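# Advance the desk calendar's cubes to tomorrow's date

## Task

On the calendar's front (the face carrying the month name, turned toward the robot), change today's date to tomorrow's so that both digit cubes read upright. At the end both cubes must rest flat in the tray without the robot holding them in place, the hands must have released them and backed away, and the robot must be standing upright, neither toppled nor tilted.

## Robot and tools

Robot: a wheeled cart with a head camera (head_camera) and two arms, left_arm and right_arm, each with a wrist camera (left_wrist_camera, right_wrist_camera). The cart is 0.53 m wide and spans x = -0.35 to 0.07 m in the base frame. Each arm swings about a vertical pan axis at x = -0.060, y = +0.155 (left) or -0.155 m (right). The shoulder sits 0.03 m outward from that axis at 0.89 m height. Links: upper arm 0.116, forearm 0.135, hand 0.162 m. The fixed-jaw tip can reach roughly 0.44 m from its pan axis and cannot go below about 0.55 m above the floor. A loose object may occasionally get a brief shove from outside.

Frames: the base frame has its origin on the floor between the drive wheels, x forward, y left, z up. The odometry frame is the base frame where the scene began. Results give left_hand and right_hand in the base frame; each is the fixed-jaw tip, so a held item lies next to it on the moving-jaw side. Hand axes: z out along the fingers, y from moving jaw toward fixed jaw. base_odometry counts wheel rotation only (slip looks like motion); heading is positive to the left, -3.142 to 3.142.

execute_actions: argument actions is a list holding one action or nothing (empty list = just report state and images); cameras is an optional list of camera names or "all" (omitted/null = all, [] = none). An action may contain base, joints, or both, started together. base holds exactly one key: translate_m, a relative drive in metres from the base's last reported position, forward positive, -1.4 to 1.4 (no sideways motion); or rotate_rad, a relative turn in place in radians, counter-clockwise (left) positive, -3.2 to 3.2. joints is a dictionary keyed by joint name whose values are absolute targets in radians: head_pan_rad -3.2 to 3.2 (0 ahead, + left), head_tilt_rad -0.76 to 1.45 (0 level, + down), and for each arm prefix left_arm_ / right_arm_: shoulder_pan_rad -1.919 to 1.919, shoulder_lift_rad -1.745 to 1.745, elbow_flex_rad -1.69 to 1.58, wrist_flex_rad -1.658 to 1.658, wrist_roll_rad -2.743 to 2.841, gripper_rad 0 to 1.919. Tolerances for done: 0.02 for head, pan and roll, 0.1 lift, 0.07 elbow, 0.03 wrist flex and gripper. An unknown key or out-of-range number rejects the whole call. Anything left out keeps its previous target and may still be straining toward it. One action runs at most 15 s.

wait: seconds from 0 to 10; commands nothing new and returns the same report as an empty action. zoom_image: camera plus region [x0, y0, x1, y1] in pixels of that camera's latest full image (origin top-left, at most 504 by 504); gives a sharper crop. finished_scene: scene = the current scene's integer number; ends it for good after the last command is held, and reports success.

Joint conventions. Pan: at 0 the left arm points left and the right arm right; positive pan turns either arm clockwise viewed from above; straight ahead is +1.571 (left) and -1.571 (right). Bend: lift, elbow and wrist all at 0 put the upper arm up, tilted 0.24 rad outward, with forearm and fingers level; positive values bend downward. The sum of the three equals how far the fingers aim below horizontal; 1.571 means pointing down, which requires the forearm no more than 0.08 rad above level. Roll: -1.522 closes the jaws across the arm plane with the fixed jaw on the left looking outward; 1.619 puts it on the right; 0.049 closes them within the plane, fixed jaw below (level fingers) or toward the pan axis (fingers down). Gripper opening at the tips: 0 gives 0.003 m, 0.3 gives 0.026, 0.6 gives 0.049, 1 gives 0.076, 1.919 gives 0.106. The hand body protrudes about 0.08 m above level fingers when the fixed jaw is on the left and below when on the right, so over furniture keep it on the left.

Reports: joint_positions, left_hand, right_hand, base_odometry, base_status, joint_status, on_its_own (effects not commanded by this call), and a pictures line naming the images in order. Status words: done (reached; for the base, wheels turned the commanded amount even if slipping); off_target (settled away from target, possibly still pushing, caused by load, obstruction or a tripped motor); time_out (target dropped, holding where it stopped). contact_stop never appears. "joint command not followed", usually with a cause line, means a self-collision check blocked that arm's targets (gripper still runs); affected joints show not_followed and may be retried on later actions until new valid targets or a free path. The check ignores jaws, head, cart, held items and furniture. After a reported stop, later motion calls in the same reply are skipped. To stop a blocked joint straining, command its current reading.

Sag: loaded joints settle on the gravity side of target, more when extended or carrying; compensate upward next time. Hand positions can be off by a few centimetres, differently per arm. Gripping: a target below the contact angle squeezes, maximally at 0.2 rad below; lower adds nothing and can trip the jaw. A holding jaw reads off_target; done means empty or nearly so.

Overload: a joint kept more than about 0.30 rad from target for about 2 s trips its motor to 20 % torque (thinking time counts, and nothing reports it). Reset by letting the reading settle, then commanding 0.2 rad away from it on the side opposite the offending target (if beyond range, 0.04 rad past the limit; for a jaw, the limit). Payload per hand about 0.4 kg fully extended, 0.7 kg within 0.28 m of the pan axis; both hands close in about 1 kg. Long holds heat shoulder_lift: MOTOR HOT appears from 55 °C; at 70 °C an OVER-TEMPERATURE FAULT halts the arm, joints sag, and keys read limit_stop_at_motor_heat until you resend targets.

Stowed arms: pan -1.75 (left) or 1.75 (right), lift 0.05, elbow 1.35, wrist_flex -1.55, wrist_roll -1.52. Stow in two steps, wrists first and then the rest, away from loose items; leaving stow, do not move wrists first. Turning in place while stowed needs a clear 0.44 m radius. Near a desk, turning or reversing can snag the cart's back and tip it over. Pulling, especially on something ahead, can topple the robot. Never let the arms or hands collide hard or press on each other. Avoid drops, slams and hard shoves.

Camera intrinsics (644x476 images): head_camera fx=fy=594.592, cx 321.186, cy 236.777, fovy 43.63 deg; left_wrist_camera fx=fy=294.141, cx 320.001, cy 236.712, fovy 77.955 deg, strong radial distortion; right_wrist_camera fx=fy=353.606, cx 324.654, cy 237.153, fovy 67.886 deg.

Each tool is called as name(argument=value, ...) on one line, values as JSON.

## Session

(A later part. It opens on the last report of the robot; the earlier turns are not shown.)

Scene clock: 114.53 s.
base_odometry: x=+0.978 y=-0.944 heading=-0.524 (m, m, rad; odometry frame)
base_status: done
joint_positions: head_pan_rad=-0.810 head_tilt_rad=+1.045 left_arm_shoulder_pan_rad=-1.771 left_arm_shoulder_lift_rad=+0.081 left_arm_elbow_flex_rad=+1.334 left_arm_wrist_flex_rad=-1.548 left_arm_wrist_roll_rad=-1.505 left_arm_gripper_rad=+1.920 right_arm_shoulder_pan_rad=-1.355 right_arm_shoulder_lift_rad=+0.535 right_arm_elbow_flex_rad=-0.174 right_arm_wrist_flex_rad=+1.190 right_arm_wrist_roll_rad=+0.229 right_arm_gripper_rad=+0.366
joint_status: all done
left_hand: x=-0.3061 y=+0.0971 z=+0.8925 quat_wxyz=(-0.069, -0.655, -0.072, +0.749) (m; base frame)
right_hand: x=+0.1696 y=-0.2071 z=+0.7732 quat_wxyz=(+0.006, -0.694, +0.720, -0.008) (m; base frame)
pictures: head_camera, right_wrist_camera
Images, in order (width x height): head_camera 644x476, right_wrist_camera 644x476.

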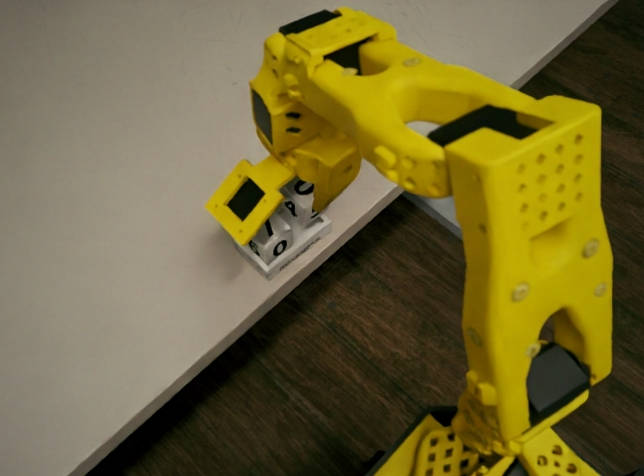

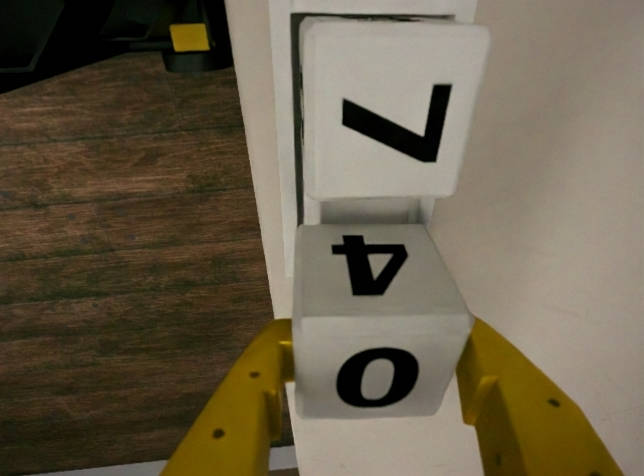

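execute_actions(actions=[{"joints":{"right_arm_shoulder_lift_rad":0.575,"right_arm_wrist_flex_rad":1.12,"right_arm_shoulder_pan_rad":-1.39,"right_arm_wrist_roll_rad":0.19}}], cameras=["head_camera","right_wrist_camera"])

Scene clock: 120.70 s.
base_odometry: x=+0.978 y=-0.944 heading=-0.524 (m, m, rad; odometry frame)
base_status: not commanded
joint_positions: head_pan_rad=-0.810 head_tilt_rad=+1.045 left_arm_shoulder_pan_rad=-1.771 left_arm_shoulder_lift_rad=+0.081 left_arm_elbow_flex_rad=+1.334 left_arm_wrist_flex_rad=-1.548 left_arm_wrist_roll_rad=-1.505 left_arm_gripper_rad=+1.920 right_arm_shoulder_pan_rad=-1.383 right_arm_shoulder_lift_rad=+0.585 right_arm_elbow_flex_rad=-0.174 right_arm_wrist_flex_rad=+1.133 right_arm_wrist_roll_rad=+0.198 right_arm_gripper_rad=+0.366
joint_status: all done
left_hand: x=-0.3061 y=+0.0971 z=+0.8925 quat_wxyz=(-0.069, -0.655, -0.072, +0.749) (m; base frame)
right_hand: x=+0.1737 y=-0.2010 z=+0.7625 quat_wxyz=(+0.008, -0.693, +0.721, -0.011) (m; base frame)
pictures: head_camera, right_wrist_camera
Images, in order (width x height): head_camera 644x476, right_wrist_camera 644x476.

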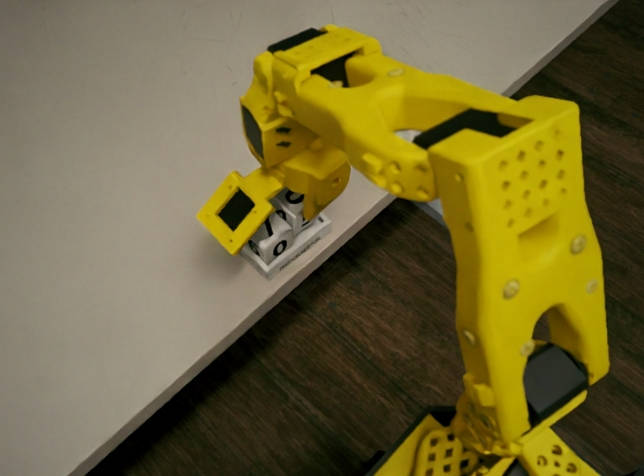

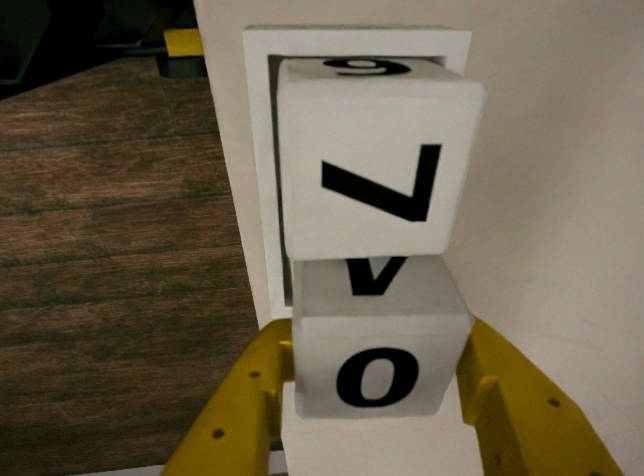

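execute_actions(actions=[{"joints":{"right_arm_shoulder_lift_rad":0.645,"right_arm_wrist_flex_rad":1.07}}], cameras=["right_wrist_camera"])

Scene clock: 124.17 s.
base_odometry: x=+0.978 y=-0.944 heading=-0.524 (m, m, rad; odometry frame)
base_status: not commanded
joint_positions: head_pan_rad=-0.810 head_tilt_rad=+1.045 left_arm_shoulder_pan_rad=-1.771 left_arm_shoulder_lift_rad=+0.081 left_arm_elbow_flex_rad=+1.334 left_arm_wrist_flex_rad=-1.548 left_arm_wrist_roll_rad=-1.505 left_arm_gripper_rad=+1.920 right_arm_shoulder_pan_rad=-1.383 right_arm_shoulder_lift_rad=+0.645 right_arm_elbow_flex_rad=-0.177 right_arm_wrist_flex_rad=+1.087 right_arm_wrist_roll_rad=+0.198 right_arm_gripper_rad=+0.365
joint_status: all done
left_hand: x=-0.3061 y=+0.0971 z=+0.8925 quat_wxyz=(-0.069, -0.655, -0.072, +0.749) (m; base frame)
right_hand: x=+0.1735 y=-0.2010 z=+0.7502 quat_wxyz=(+0.005, -0.693, +0.721, -0.006) (m; base frame)
pictures: right_wrist_camera
Images, in order (width x height): right_wrist_camera 644x476.

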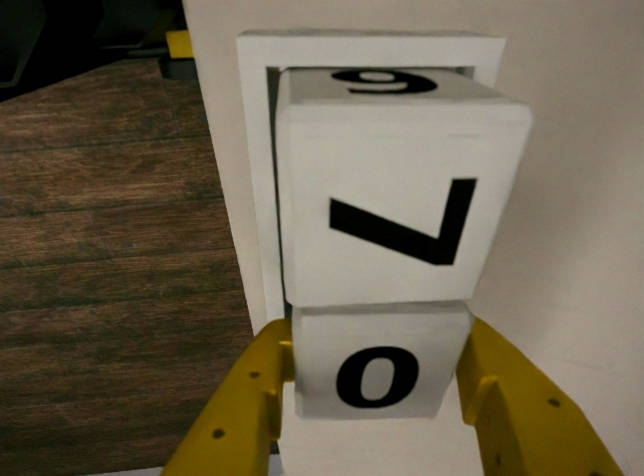

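execute_actions(actions=[{"joints":{"right_arm_gripper_rad":0.65}}], cameras=[])

execute_actions(actions=[{"base":{"translate_m":-0.15},"joints":{"right_arm_shoulder_lift_rad":0.1,"right_arm_wrist_flex_rad":1.6,"head_pan_rad":-0.45,"head_tilt_rad":0.85}}], cameras=["head_camera","right_wrist_camera"])

Scene clock: 130.60 s.
base_odometry: x=+0.978 y=-0.944 heading=-0.524 (m, m, rad; odometry frame)
base_status: not commanded
joint_positions: head_pan_rad=-0.810 head_tilt_rad=+1.045 left_arm_shoulder_pan_rad=-1.771 left_arm_shoulder_lift_rad=+0.081 left_arm_elbow_flex_rad=+1.334 left_arm_wrist_flex_rad=-1.548 left_arm_wrist_roll_rad=-1.505 left_arm_gripper_rad=+1.920 right_arm_shoulder_pan_rad=-1.383 right_arm_shoulder_lift_rad=+0.654 right_arm_elbow_flex_rad=-0.177 right_arm_wrist_flex_rad=+1.082 right_arm_wrist_roll_rad=+0.198 right_arm_gripper_rad=+0.640
joint_status: all done
left_hand: x=-0.3061 y=+0.0971 z=+0.8925 quat_wxyz=(-0.069, -0.655, -0.072, +0.749) (m; base frame)
right_hand: x=+0.1729 y=-0.2009 z=+0.7483 quat_wxyz=(+0.003, -0.693, +0.721, -0.005) (m; base frame)
pictures: none
No camera images: the call's "cameras" was empty. Leave "cameras" out to get every camera's image.

Scene clock: 132.27 s.
base_odometry: x=+0.847 y=-0.869 heading=-0.521 (m, m, rad; odometry frame)
base_status: done
joint_positions: head_pan_rad=-0.460 head_tilt_rad=+0.865 left_arm_shoulder_pan_rad=-1.771 left_arm_shoulder_lift_rad=+0.081 left_arm_elbow_flex_rad=+1.334 left_arm_wrist_flex_rad=-1.548 left_arm_wrist_roll_rad=-1.505 left_arm_gripper_rad=+1.920 right_arm_shoulder_pan_rad=-1.384 right_arm_shoulder_lift_rad=+0.142 right_arm_elbow_flex_rad=-0.177 right_arm_wrist_flex_rad=+1.588 right_arm_wrist_roll_rad=+0.198 right_arm_gripper_rad=+0.641
joint_status: all done
left_hand: x=-0.3061 y=+0.0971 z=+0.8925 quat_wxyz=(-0.069, -0.655, -0.072, +0.749) (m; base frame)
right_hand: x=+0.1399 y=-0.1943 z=+0.8507 quat_wxyz=(+0.005, -0.694, +0.720, -0.007) (m; base frame)
pictures: head_camera, right_wrist_camera
Images, in order (width x height): head_camera 644x476, right_wrist_camera 644x476.

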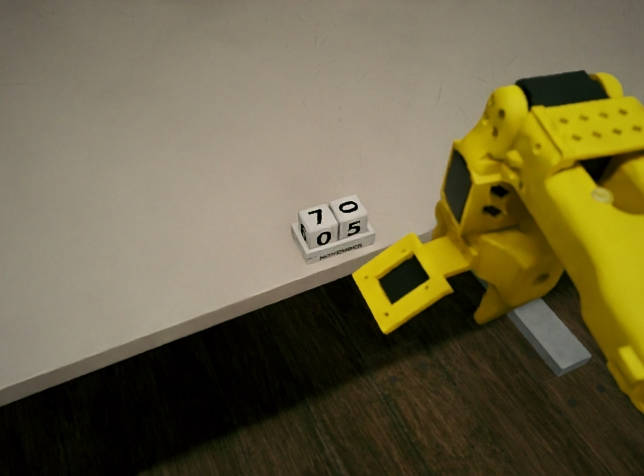

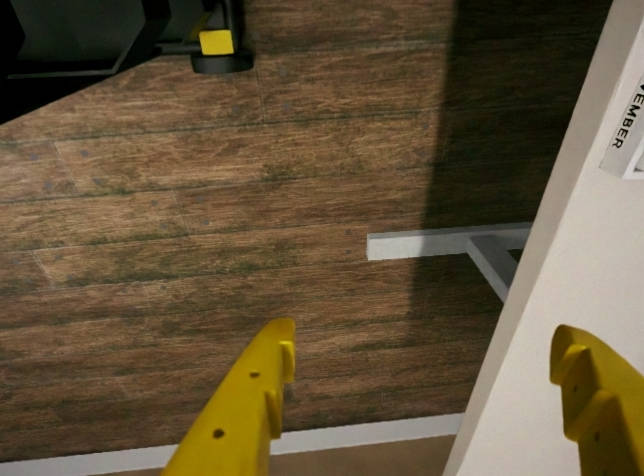

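finished_scene(scene=1)

The scene is finished: the task was done.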